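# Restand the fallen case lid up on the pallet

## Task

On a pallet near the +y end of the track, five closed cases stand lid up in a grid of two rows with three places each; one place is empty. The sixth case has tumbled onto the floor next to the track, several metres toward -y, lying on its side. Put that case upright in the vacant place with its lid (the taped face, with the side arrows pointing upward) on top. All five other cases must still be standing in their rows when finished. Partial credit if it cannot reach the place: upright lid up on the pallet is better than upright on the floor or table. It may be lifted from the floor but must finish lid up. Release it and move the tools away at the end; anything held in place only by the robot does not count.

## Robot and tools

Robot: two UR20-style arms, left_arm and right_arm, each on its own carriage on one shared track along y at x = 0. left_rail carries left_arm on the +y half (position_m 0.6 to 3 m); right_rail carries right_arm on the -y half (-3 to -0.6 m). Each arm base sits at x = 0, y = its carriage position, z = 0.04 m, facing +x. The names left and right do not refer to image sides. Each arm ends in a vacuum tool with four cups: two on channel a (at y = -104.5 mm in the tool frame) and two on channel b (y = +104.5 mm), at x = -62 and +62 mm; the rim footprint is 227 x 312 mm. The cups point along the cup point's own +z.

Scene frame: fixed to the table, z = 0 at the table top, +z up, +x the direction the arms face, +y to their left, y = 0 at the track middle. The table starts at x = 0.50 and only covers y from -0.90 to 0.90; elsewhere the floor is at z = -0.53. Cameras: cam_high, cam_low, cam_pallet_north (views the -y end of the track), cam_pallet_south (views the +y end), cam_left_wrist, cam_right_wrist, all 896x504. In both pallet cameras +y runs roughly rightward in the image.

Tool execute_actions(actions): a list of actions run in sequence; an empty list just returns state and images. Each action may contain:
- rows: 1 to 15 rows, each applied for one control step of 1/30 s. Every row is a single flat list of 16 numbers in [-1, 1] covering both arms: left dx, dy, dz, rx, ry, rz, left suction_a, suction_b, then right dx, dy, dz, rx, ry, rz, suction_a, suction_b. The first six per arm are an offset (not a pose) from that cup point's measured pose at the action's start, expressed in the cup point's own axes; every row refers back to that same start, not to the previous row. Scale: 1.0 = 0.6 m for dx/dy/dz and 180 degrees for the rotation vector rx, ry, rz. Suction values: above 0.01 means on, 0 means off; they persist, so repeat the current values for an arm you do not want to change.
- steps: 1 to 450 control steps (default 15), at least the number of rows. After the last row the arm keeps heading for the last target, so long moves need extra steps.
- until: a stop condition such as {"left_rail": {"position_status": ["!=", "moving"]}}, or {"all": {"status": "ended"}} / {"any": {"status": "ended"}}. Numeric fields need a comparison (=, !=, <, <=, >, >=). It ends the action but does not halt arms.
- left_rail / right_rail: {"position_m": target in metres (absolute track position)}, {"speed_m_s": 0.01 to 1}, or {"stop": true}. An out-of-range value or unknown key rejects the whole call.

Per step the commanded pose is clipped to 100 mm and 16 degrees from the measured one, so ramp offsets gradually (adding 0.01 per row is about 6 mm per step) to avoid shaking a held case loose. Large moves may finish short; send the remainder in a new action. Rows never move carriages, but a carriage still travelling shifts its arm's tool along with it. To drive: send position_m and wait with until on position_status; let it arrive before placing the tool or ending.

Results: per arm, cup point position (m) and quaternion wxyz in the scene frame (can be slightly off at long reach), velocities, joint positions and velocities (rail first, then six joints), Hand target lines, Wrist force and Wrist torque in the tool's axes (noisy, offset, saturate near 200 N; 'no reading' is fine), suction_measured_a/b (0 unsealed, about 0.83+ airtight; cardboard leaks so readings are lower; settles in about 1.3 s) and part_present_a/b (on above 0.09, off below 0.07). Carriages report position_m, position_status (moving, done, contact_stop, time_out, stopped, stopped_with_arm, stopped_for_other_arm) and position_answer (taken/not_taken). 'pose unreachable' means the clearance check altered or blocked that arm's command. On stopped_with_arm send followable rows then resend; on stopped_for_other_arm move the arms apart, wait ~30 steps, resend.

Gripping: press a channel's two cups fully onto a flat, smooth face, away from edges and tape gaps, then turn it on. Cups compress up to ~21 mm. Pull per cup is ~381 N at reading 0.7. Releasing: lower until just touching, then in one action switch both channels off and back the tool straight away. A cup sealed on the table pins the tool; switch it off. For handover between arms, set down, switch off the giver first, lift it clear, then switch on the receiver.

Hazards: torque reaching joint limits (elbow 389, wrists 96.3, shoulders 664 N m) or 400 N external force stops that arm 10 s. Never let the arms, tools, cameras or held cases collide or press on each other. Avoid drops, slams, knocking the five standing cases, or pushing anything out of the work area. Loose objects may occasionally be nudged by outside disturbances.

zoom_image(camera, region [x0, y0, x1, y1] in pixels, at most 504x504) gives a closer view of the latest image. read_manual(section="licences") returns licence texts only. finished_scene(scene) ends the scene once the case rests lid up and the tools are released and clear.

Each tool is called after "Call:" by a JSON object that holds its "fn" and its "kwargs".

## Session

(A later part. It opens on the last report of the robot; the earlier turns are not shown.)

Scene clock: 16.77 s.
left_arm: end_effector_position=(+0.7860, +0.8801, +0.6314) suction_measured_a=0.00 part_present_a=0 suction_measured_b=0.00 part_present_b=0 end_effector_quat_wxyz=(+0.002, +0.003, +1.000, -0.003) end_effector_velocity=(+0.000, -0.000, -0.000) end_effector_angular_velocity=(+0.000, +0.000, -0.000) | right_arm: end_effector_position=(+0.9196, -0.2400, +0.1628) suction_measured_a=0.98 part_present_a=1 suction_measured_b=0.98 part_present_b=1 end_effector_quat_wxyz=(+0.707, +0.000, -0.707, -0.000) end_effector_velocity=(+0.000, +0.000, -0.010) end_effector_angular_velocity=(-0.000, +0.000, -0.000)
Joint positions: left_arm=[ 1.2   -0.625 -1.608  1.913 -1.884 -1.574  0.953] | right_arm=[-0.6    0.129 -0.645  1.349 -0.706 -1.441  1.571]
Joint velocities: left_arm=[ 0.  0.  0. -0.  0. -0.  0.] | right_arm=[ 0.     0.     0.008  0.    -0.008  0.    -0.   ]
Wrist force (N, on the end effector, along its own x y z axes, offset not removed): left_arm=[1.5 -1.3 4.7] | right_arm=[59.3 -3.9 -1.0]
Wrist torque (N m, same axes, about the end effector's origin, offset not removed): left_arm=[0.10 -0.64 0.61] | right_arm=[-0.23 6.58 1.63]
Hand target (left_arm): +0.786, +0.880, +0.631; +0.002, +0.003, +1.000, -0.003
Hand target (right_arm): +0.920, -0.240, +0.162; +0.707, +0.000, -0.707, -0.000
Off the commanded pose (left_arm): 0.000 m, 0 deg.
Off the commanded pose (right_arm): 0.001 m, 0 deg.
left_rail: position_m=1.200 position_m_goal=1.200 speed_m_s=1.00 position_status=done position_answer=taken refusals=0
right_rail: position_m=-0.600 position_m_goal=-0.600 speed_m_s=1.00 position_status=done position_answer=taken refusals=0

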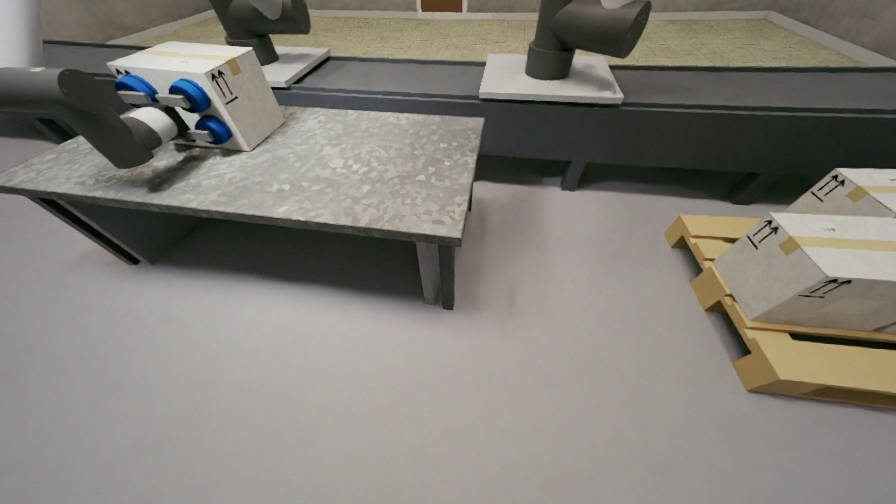

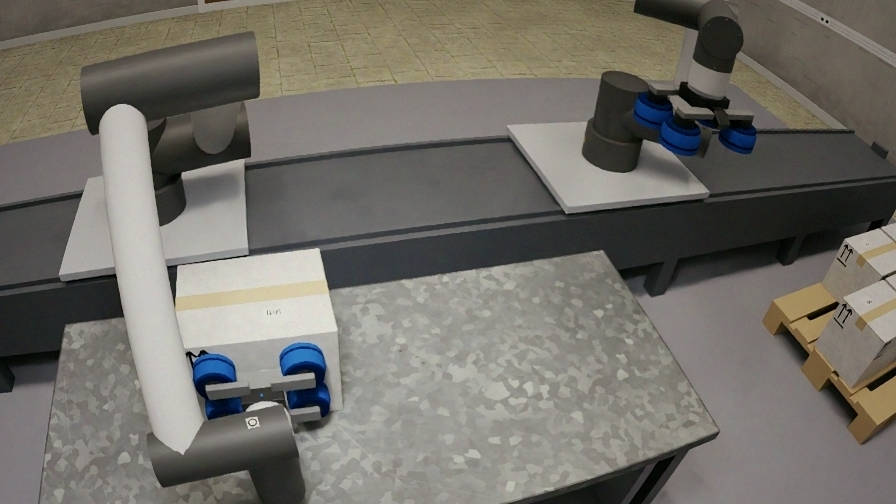

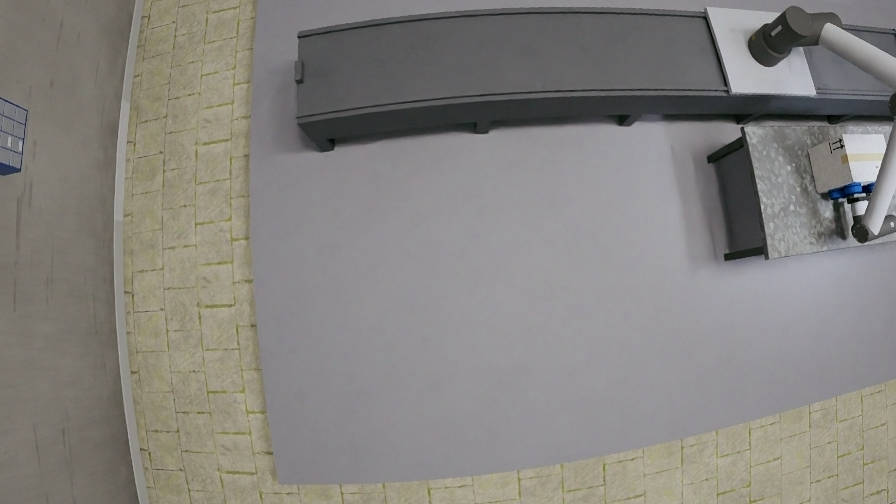

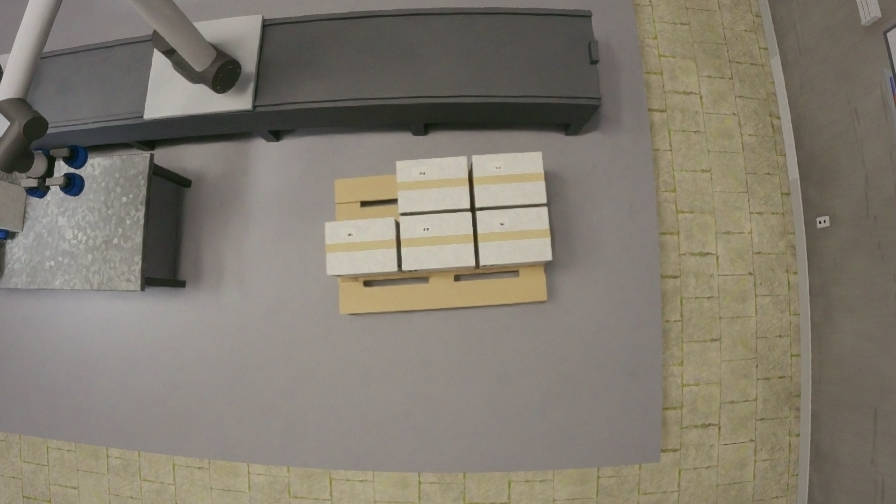

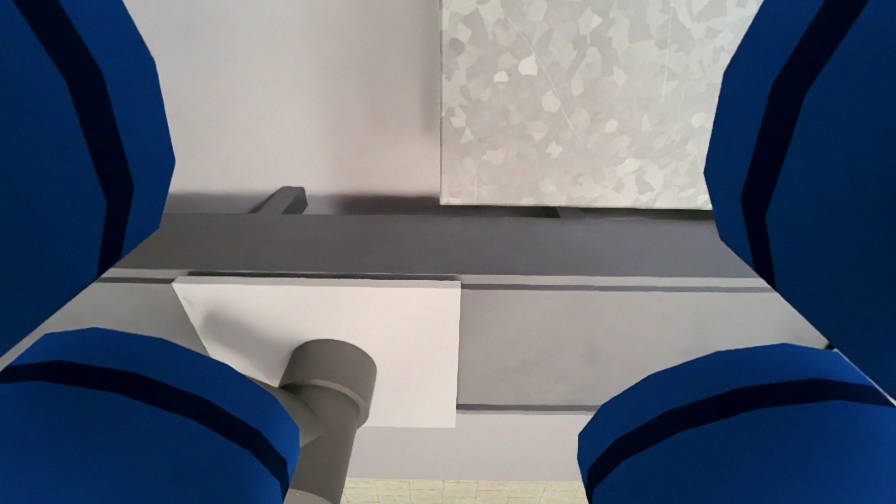

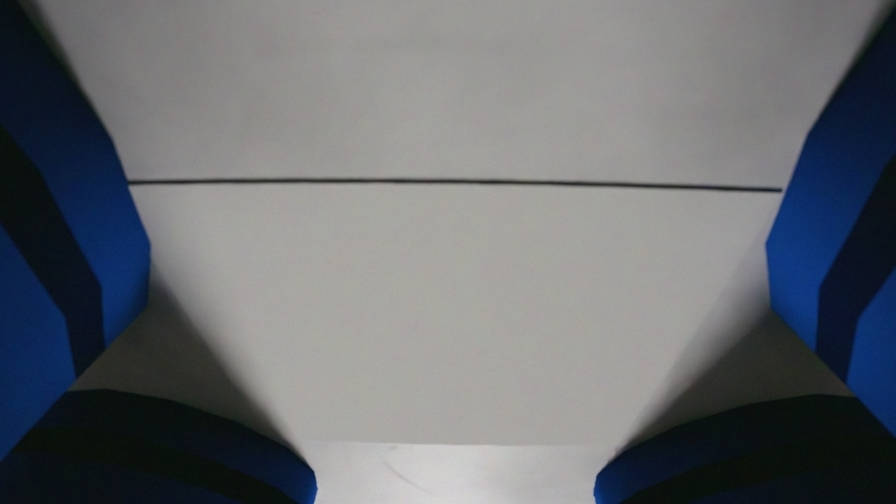

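Call:
{"fn": "execute_actions", "kwargs": {"actions": [{"rows":[
[0,0,0,0,0,0,0,0, -0.0085,0,0,0,0,0,1,1]
],"steps":8}]}}

Scene clock: 17.13 s.
left_arm: end_effector_position=(+0.7860, +0.8801, +0.6314) suction_measured_a=0.00 part_present_a=0 suction_measured_b=0.00 part_present_b=0 end_effector_quat_wxyz=(+0.002, +0.003, +1.000, -0.003) end_effector_velocity=(+0.000, -0.000, -0.000) end_effector_angular_velocity=(+0.000, +0.000, -0.000) | right_arm: end_effector_position=(+0.9197, -0.2401, +0.1593) suction_measured_a=0.98 part_present_a=1 suction_measured_b=0.98 part_present_b=1 end_effector_quat_wxyz=(+0.707, +0.000, -0.707, -0.000) end_effector_velocity=(+0.001, -0.001, -0.004) end_effector_angular_velocity=(+0.002, -0.002, -0.000)
Joint positions: left_arm=[ 1.2   -0.625 -1.608  1.913 -1.884 -1.574  0.953] | right_arm=[-0.6    0.129 -0.642  1.35  -0.708 -1.441  1.57 ]
Joint velocities: left_arm=[ 0.  0.  0. -0.  0.  0.  0.] | right_arm=[-0.    -0.     0.003 -0.    -0.005 -0.    -0.001]
Wrist force (N, on the end effector, along its own x y z axes, offset not removed): left_arm=[2.6 -1.9 4.4] | right_arm=[200.0 -31.6 -28.5]
Wrist torque (N m, same axes, about the end effector's origin, offset not removed): left_arm=[0.08 -0.82 0.65] | right_arm=[-2.44 -6.80 -18.86]
Hand target (left_arm): +0.786, +0.880, +0.631; +0.002, +0.003, +1.000, -0.003
Hand target (right_arm): +0.920, -0.240, +0.158; +0.707, +0.000, -0.707, -0.000
Off the commanded pose (left_arm): 0.000 m, 0 deg.
Off the commanded pose (right_arm): 0.002 m, 0 deg.
left_rail: position_m=1.200 position_m_goal=1.200 speed_m_s=1.00 position_status=done position_answer=taken refusals=0
right_rail: position_m=-0.600 position_m_goal=-0.600 speed_m_s=1.00 position_status=done position_answer=taken refusals=0

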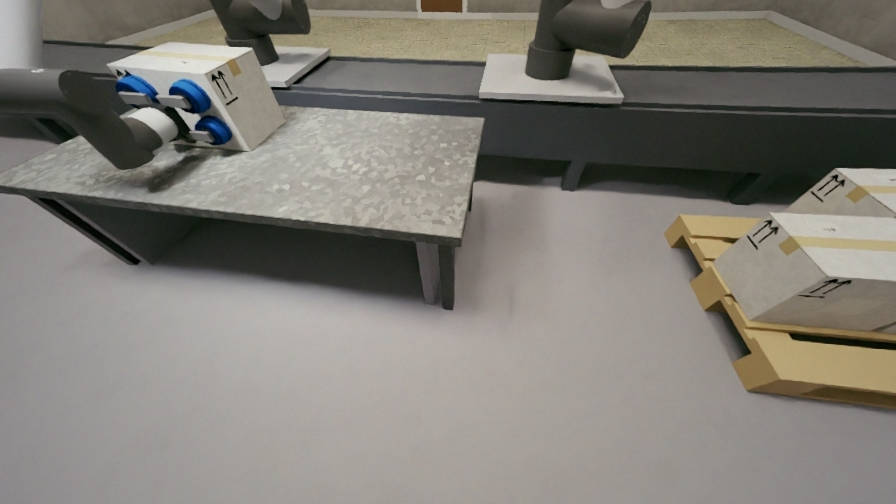

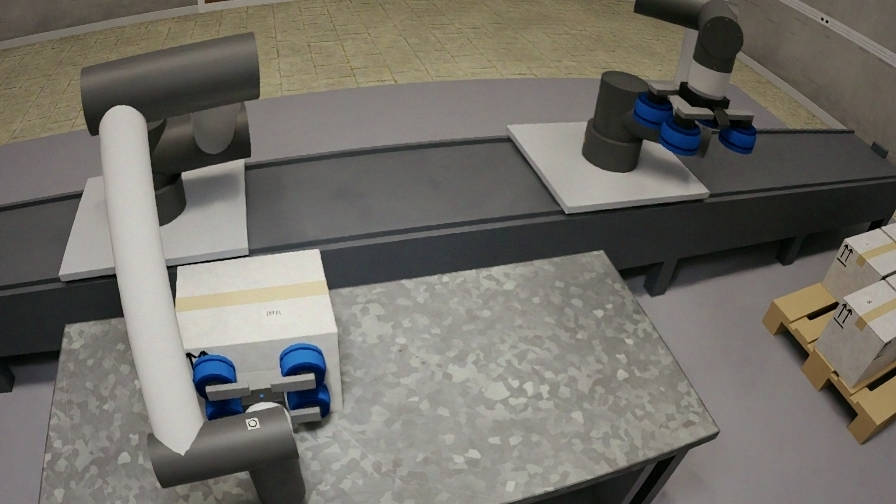

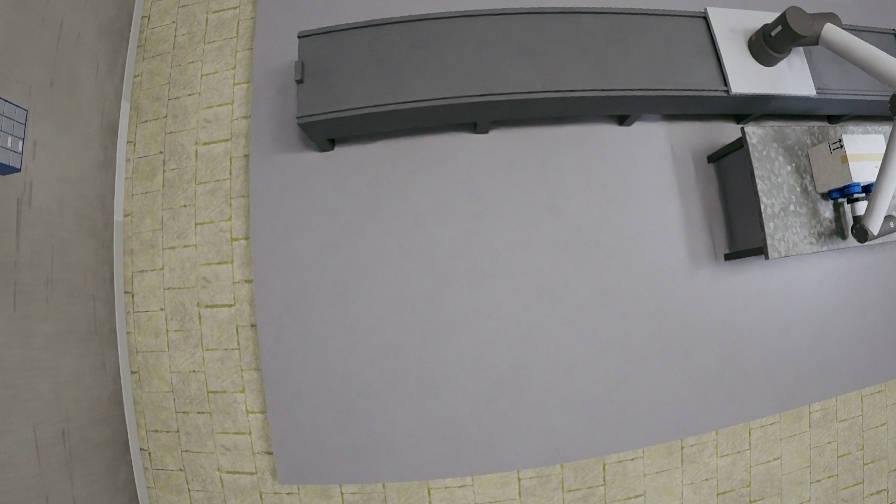

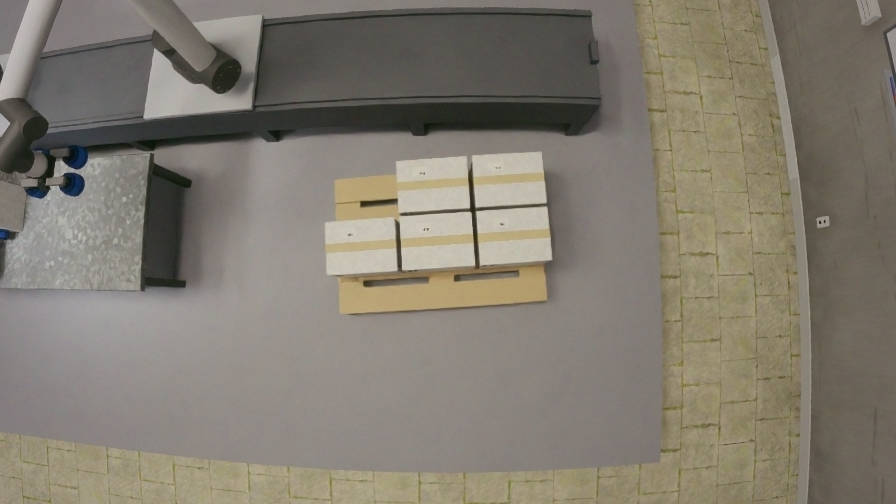

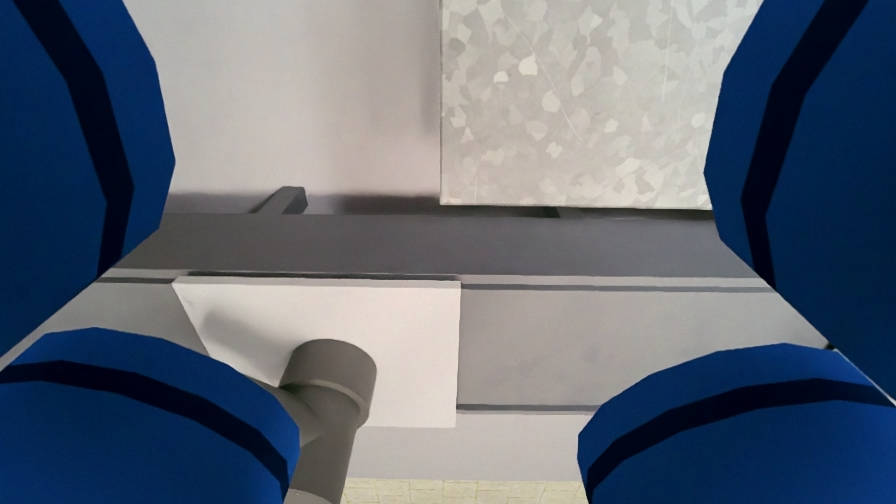

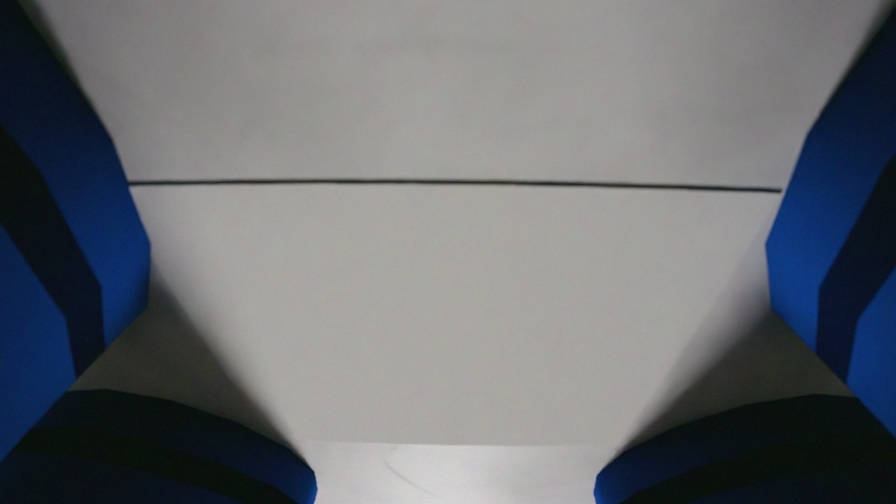

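Call:
{"fn": "execute_actions", "kwargs": {"actions": [{"rows":[[0,0,0,0,0,0,0,0,0.002,0,-0.03,0,0,0,0,0],[0,0,0,0,0,0,0,0,0.002,0,-0.04,0,0,0,0,0],[0,0,0,0,0,0,0,0,0.002,0,-0.05,0,0,0,0,0],[0,0,0,0,0,0,0,0,0.002,0,-0.07,0,0,0,0,0],[0,0,0,0,0,0,0,0,0.002,0,-0.1,0,0,0,0,0],[0,0,0,0,0,0,0,0,0.002,0,-0.135,0,0,0,0,0]],"steps":14}]}}

Scene clock: 17.80 s.
left_arm: end_effector_position=(+0.7860, +0.8801, +0.6314) suction_measured_a=0.00 part_present_a=0 suction_measured_b=0.00 part_present_b=0 end_effector_quat_wxyz=(+0.002, +0.003, +1.000, -0.003) end_effector_velocity=(-0.000, +0.000, +0.000) end_effector_angular_velocity=(-0.000, -0.000, +0.000) | right_arm: end_effector_position=(+0.9909, -0.2407, +0.1597) suction_measured_a=0.00 part_present_a=0 suction_measured_b=0.00 part_present_b=0 end_effector_quat_wxyz=(+0.706, -0.000, -0.708, -0.000) end_effector_velocity=(+0.072, +0.003, +0.003) end_effector_angular_velocity=(+0.002, +0.010, +0.003)
Joint positions: left_arm=[ 1.2   -0.625 -1.608  1.913 -1.884 -1.574  0.953] | right_arm=[-0.6    0.122 -0.577  1.203 -0.628 -1.448  1.571]
Joint velocities: left_arm=[ 0.  0. -0.  0. -0.  0. -0.] | right_arm=[ 0.    -0.004  0.074 -0.163  0.1   -0.006 -0.003]
Wrist force (N, on the end effector, along its own x y z axes, offset not removed): left_arm=[1.8 -1.8 5.6] | right_arm=[2.2 -1.8 0.5]
Wrist torque (N m, same axes, about the end effector's origin, offset not removed): left_arm=[0.08 -0.66 0.61] | right_arm=[0.11 -0.70 0.31]
Hand target (left_arm): +0.786, +0.880, +0.631; +0.002, +0.003, +1.000, -0.003
Hand target (right_arm): +1.000, -0.240, +0.161; +0.707, +0.000, -0.707, -0.000
Off the commanded pose (left_arm): 0.000 m, 0 deg.
Off the commanded pose (right_arm): 0.010 m, 0 deg.
left_rail: position_m=1.200 position_m_goal=1.200 speed_m_s=1.00 position_status=done position_answer=taken refusals=0
right_rail: position_m=-0.600 position_m_goal=-0.600 speed_m_s=1.00 position_status=done position_answer=taken refusals=0

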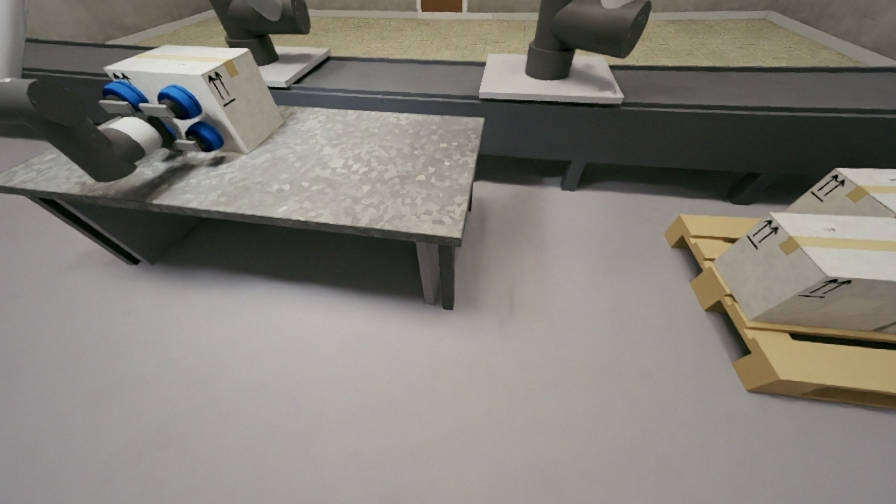

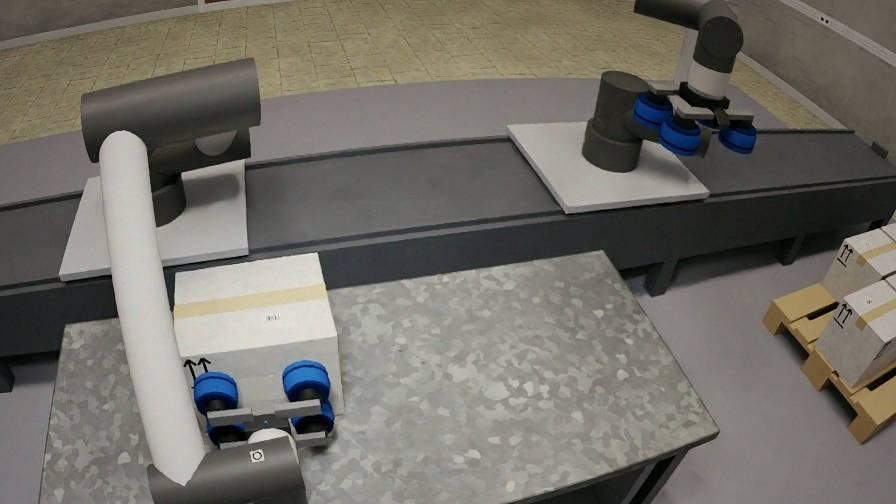

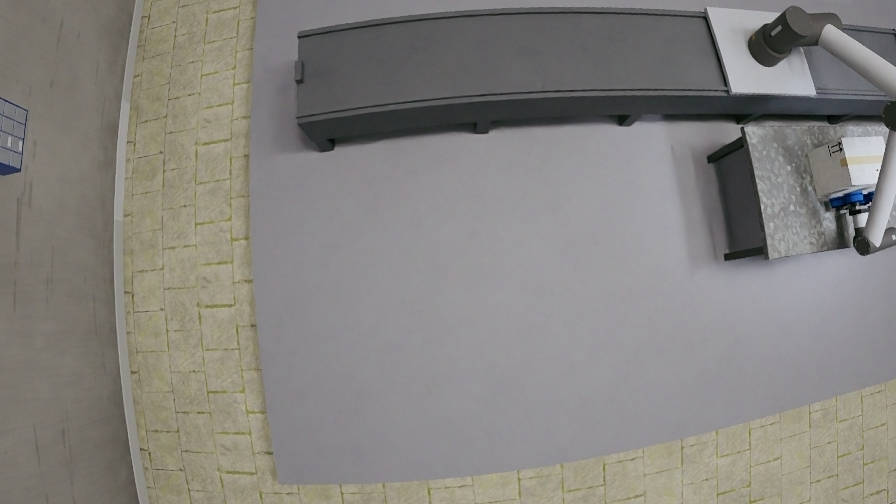

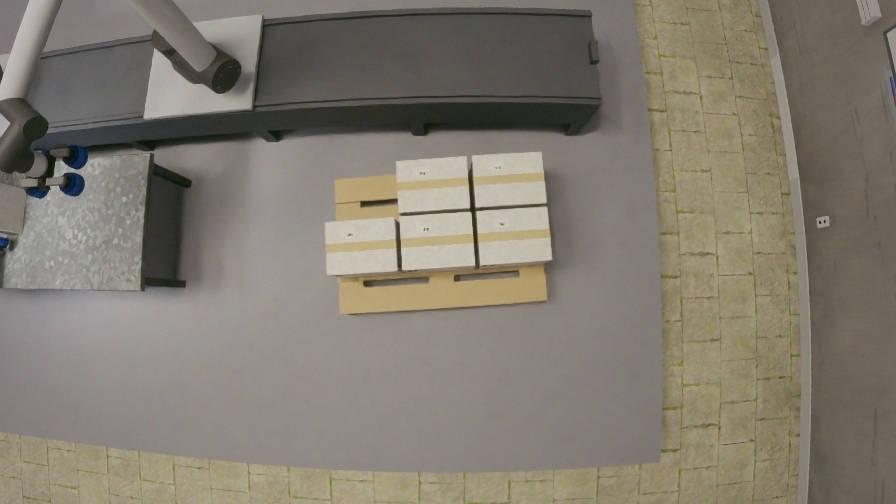

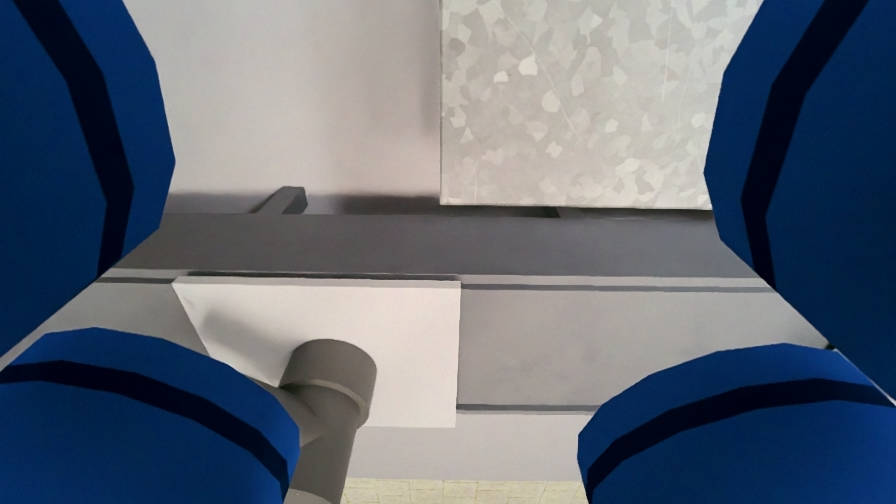

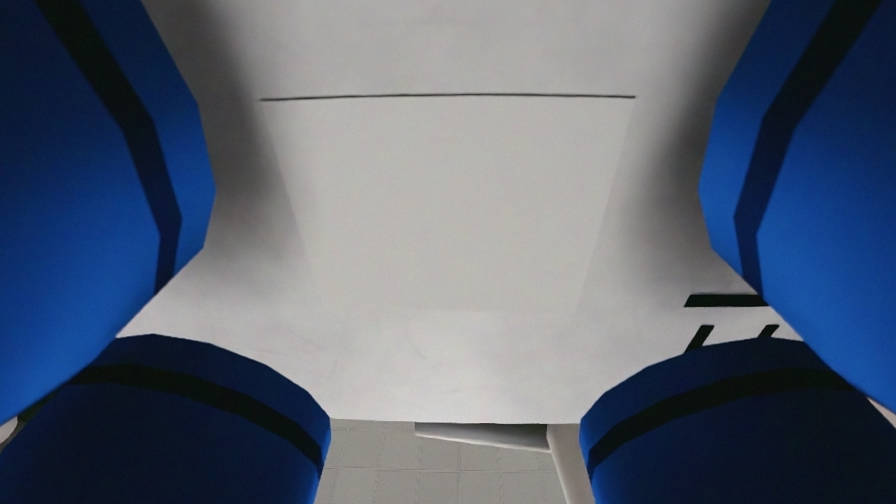

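Call:
{"fn": "execute_actions", "kwargs": {"actions": [{"right_rail":{"position_m":-2.0},"steps":1}]}}

Scene clock: 18.20 s.
left_arm: end_effector_position=(+0.7860, +0.8801, +0.6314) suction_measured_a=0.00 part_present_a=0 suction_measured_b=0.00 part_present_b=0 end_effector_quat_wxyz=(+0.002, +0.003, +1.000, -0.003) end_effector_velocity=(-0.000, +0.000, +0.000) end_effector_angular_velocity=(-0.000, -0.000, +0.000) | right_arm: end_effector_position=(+0.9999, -0.2403, +0.1604) suction_measured_a=0.00 part_present_a=0 suction_measured_b=0.00 part_present_b=0 end_effector_quat_wxyz=(+0.707, +0.000, -0.707, -0.000) end_effector_velocity=(+0.004, -0.009, +0.001) end_effector_angular_velocity=(+0.000, -0.000, +0.000)
Joint positions: left_arm=[ 1.2   -0.625 -1.608  1.913 -1.884 -1.574  0.953] | right_arm=[-0.6    0.121 -0.568  1.182 -0.615 -1.449  1.57 ]
Joint velocities: left_arm=[ 0.  0. -0.  0. -0. -0. -0.] | right_arm=[-0.01   0.     0.004 -0.009  0.006 -0.    -0.   ]
Wrist force (N, on the end effector, along its own x y z axes, offset not removed): left_arm=[3.1 -3.7 6.2] | right_arm=[3.3 0.0 -3.8]
Wrist torque (N m, same axes, about the end effector's origin, offset not removed): left_arm=[-0.08 -0.85 0.57] | right_arm=[0.29 -0.78 0.32]
Hand target (left_arm): +0.786, +0.880, +0.631; +0.002, +0.003, +1.000, -0.003
Hand target (right_arm): +1.001, -0.242, +0.161; +0.707, +0.000, -0.707, -0.000
Off the commanded pose (left_arm): 0.000 m, 0 deg.
Off the commanded pose (right_arm): 0.001 m, 0 deg.
left_rail: position_m=1.200 position_m_goal=1.200 speed_m_s=1.00 position_status=done position_answer=taken refusals=0
right_rail: position_m=-0.600 position_m_goal=-2.000 speed_m_s=1.00 position_status=moving position_answer=taken refusals=0

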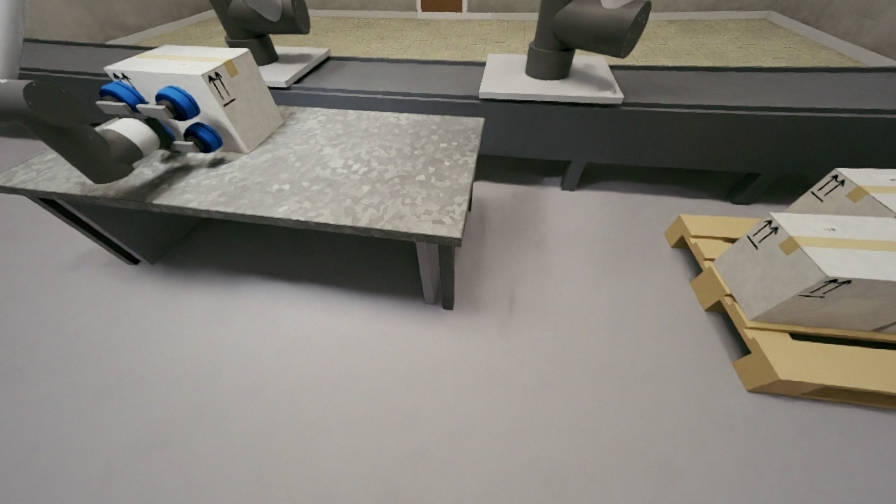

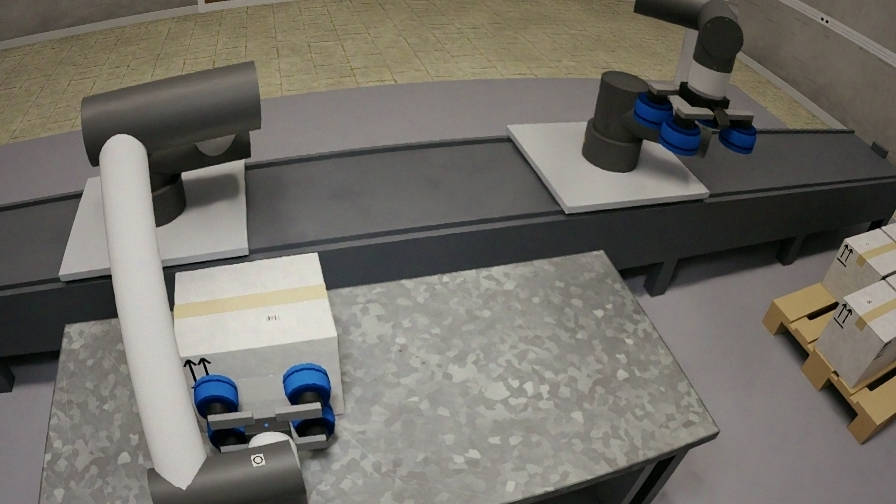

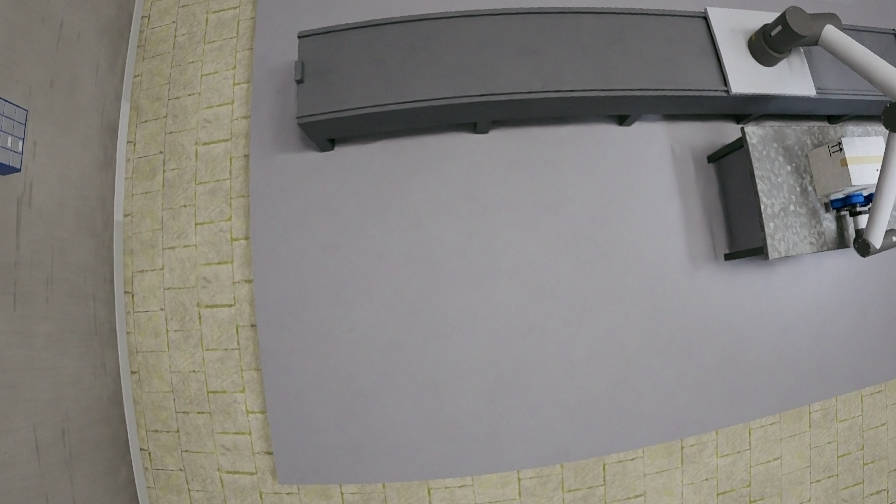

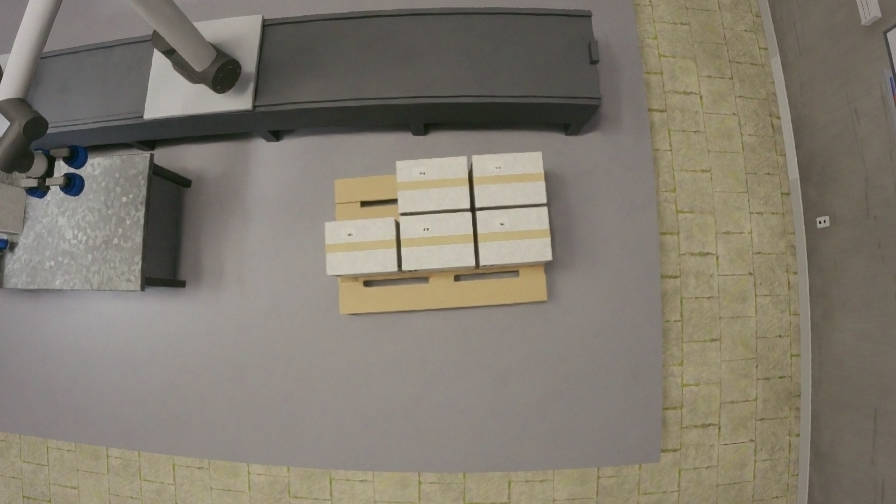

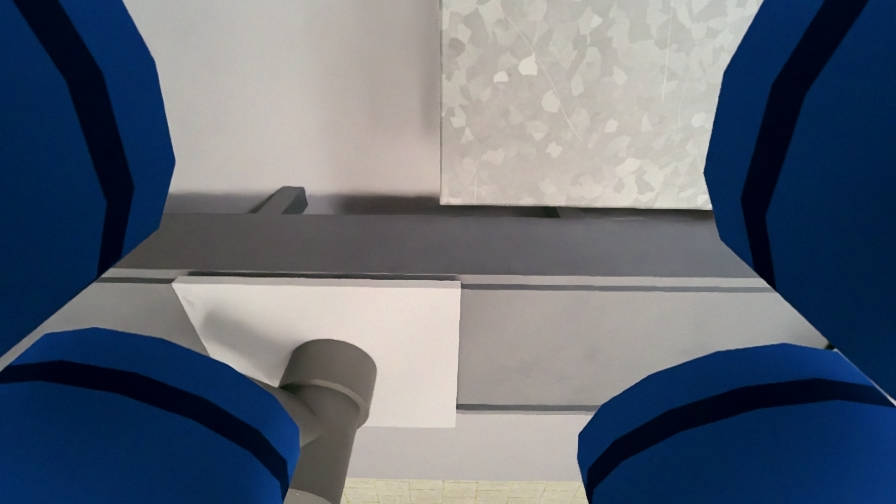

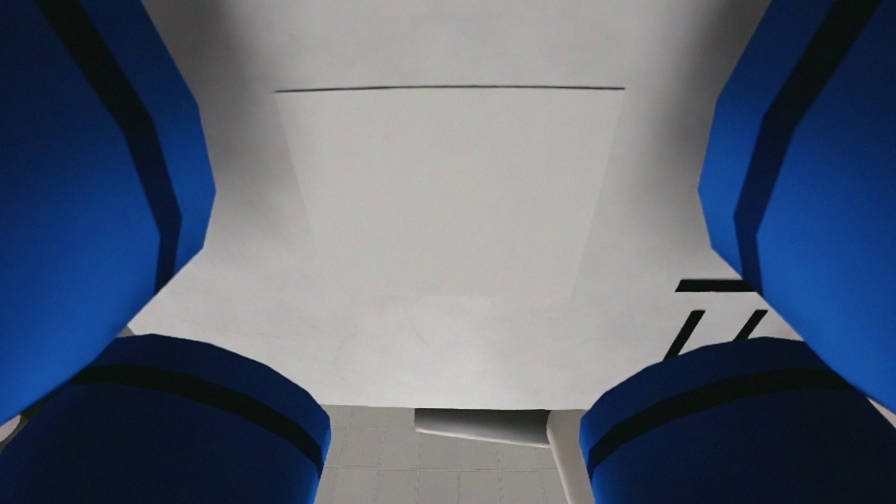

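Call:
{"fn": "execute_actions", "kwargs": {"actions": [{"steps":1},{"left_rail":{"position_m":0.6},"rows":[
[-0.002,-0.02,0,0,0,0,0,0, 0,0,0,0,0,0,0,0],
[-0.004,-0.05,0,0,0,0,0,0, 0,0,0,0,0,0,0,0],
[-0.006,-0.09,-0.001,-0.0005,0.0005,-0.0005,0,0, 0,0,0,0,0,0,0,0],
[-0.009,-0.135,-0.002,-0.0005,0.001,-0.001,0,0, 0,0,0,0,0,0,0,0],
[-0.012,-0.185,-0.002,-0.001,0.001,-0.001,0,0, 0,0,0,0,0,0,0,0],
[-0.015,-0.24,-0.003,-0.001,0.0015,-0.0015,0,0, 0,0,0,0,0,0,0,0],
[-0.02,-0.32,-0.004,-0.0013,0.0019,-0.0019,0,0, 0,0,0,0,0,0,0,0],
[-0.03,-0.5,-0.006,-0.0013,0.0019,-0.0019,0,0, 0,0,0,0,0,0,0,0],
[-0.053,-0.867,-0.009,-0.0013,0.0019,-0.0019,0,0, 0,0,0,0,0,0,0,0]
],"steps":38}]}}

Scene clock: 19.97 s.
left_arm: end_effector_position=(+0.8101, -0.2239, +0.6390) suction_measured_a=0.00 part_present_a=0 suction_measured_b=0.00 part_present_b=0 end_effector_quat_wxyz=(-0.000, +0.001, +1.000, -0.002) end_effector_velocity=(+0.032, -0.121, +0.007) end_effector_angular_velocity=(+0.007, +0.004, +0.004) | right_arm: end_effector_position=(+1.0007, -1.6233, +0.1605) suction_measured_a=0.00 part_present_a=0 suction_measured_b=0.00 part_present_b=0 end_effector_quat_wxyz=(+0.707, +0.000, -0.707, -0.000) end_effector_velocity=(+0.000, -0.265, +0.000) end_effector_angular_velocity=(+0.000, -0.000, -0.000)
Joint positions: left_arm=[ 0.6   -0.968 -1.254  1.487 -1.806 -1.573  0.604] | right_arm=[-1.983  0.121 -0.567  1.18  -0.614 -1.449  1.57 ]
Joint velocities: left_arm=[ 0.    -0.037  0.125 -0.185  0.068  0.001 -0.041] | right_arm=[-0.265 -0.    -0.     0.    -0.     0.     0.   ]
Wrist force (N, on the end effector, along its own x y z axes, offset not removed): left_arm=[2.7 -5.2 6.8] | right_arm=[5.4 -3.6 -1.9]
Wrist torque (N m, same axes, about the end effector's origin, offset not removed): left_arm=[-0.24 -0.80 0.70] | right_arm=[-0.13 -1.04 0.45]
Hand target (left_arm): +0.814, -0.240, +0.640; -0.001, +0.000, +1.000, -0.001
Hand target (right_arm): +1.001, -1.634, +0.161; +0.707, +0.000, -0.707, -0.000
Off the commanded pose (left_arm): 0.017 m, 0 deg.
Off the commanded pose (right_arm): 0.000 m, 0 deg.
left_rail: position_m=0.600 position_m_goal=0.600 speed_m_s=1.00 position_status=done position_answer=taken refusals=0
right_rail: position_m=-1.983 position_m_goal=-2.000 speed_m_s=1.00 position_status=moving position_answer=taken refusals=0

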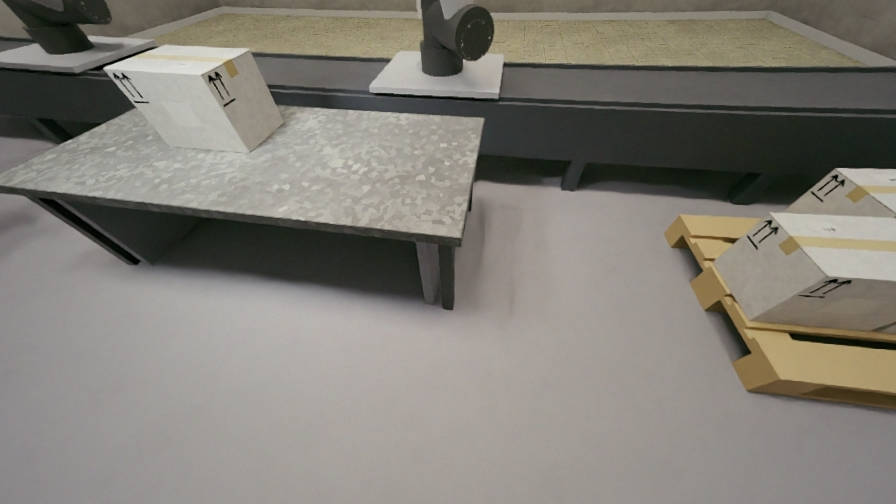

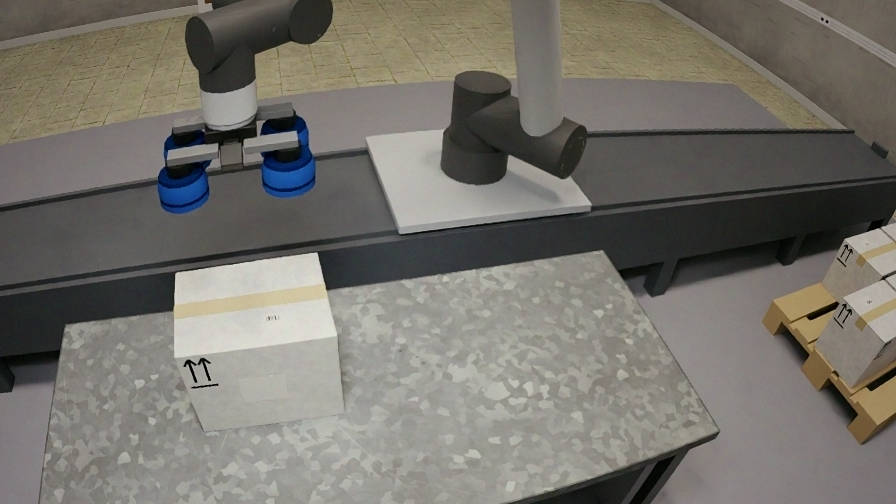

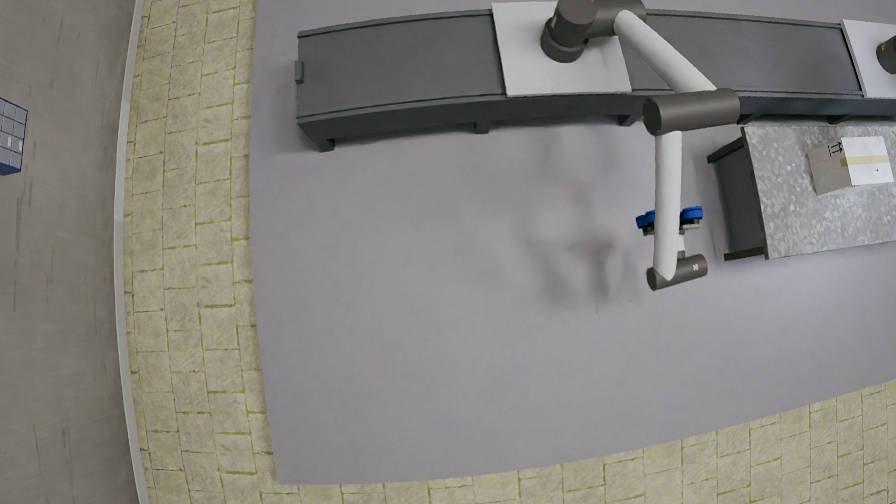

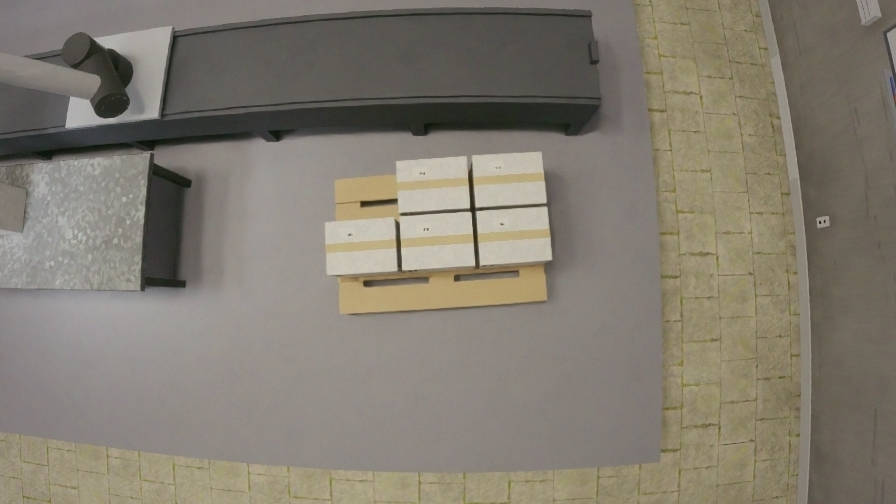

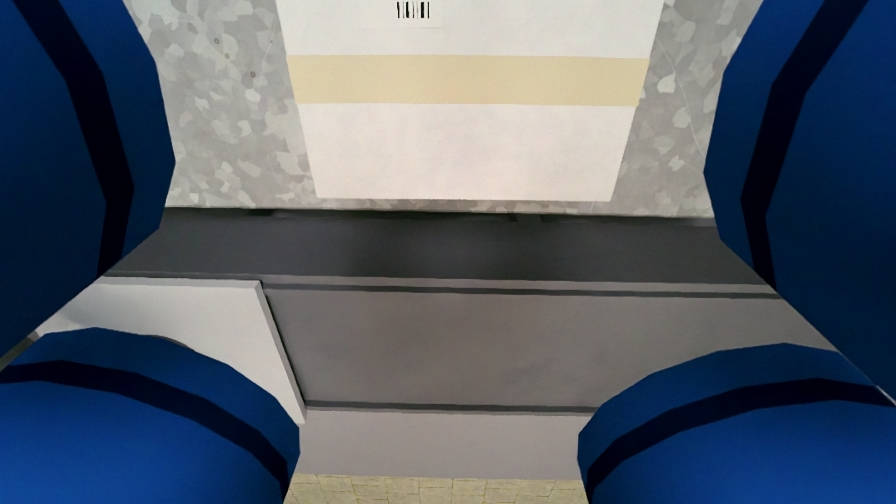

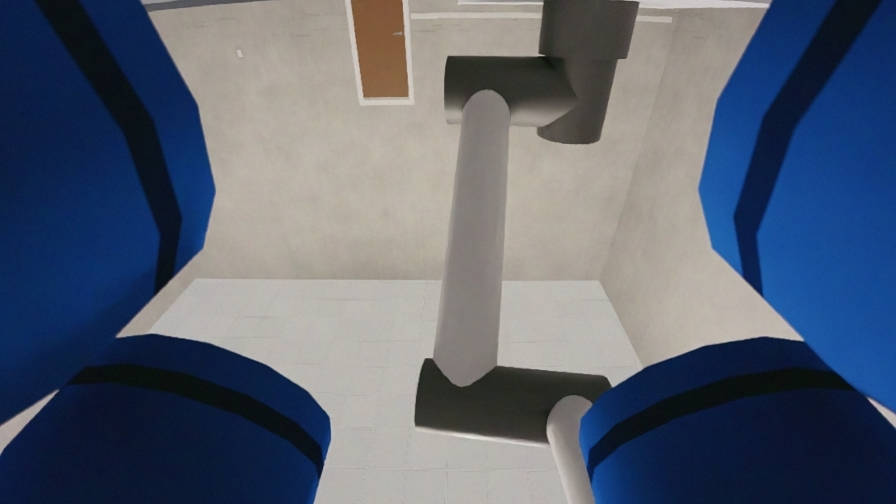

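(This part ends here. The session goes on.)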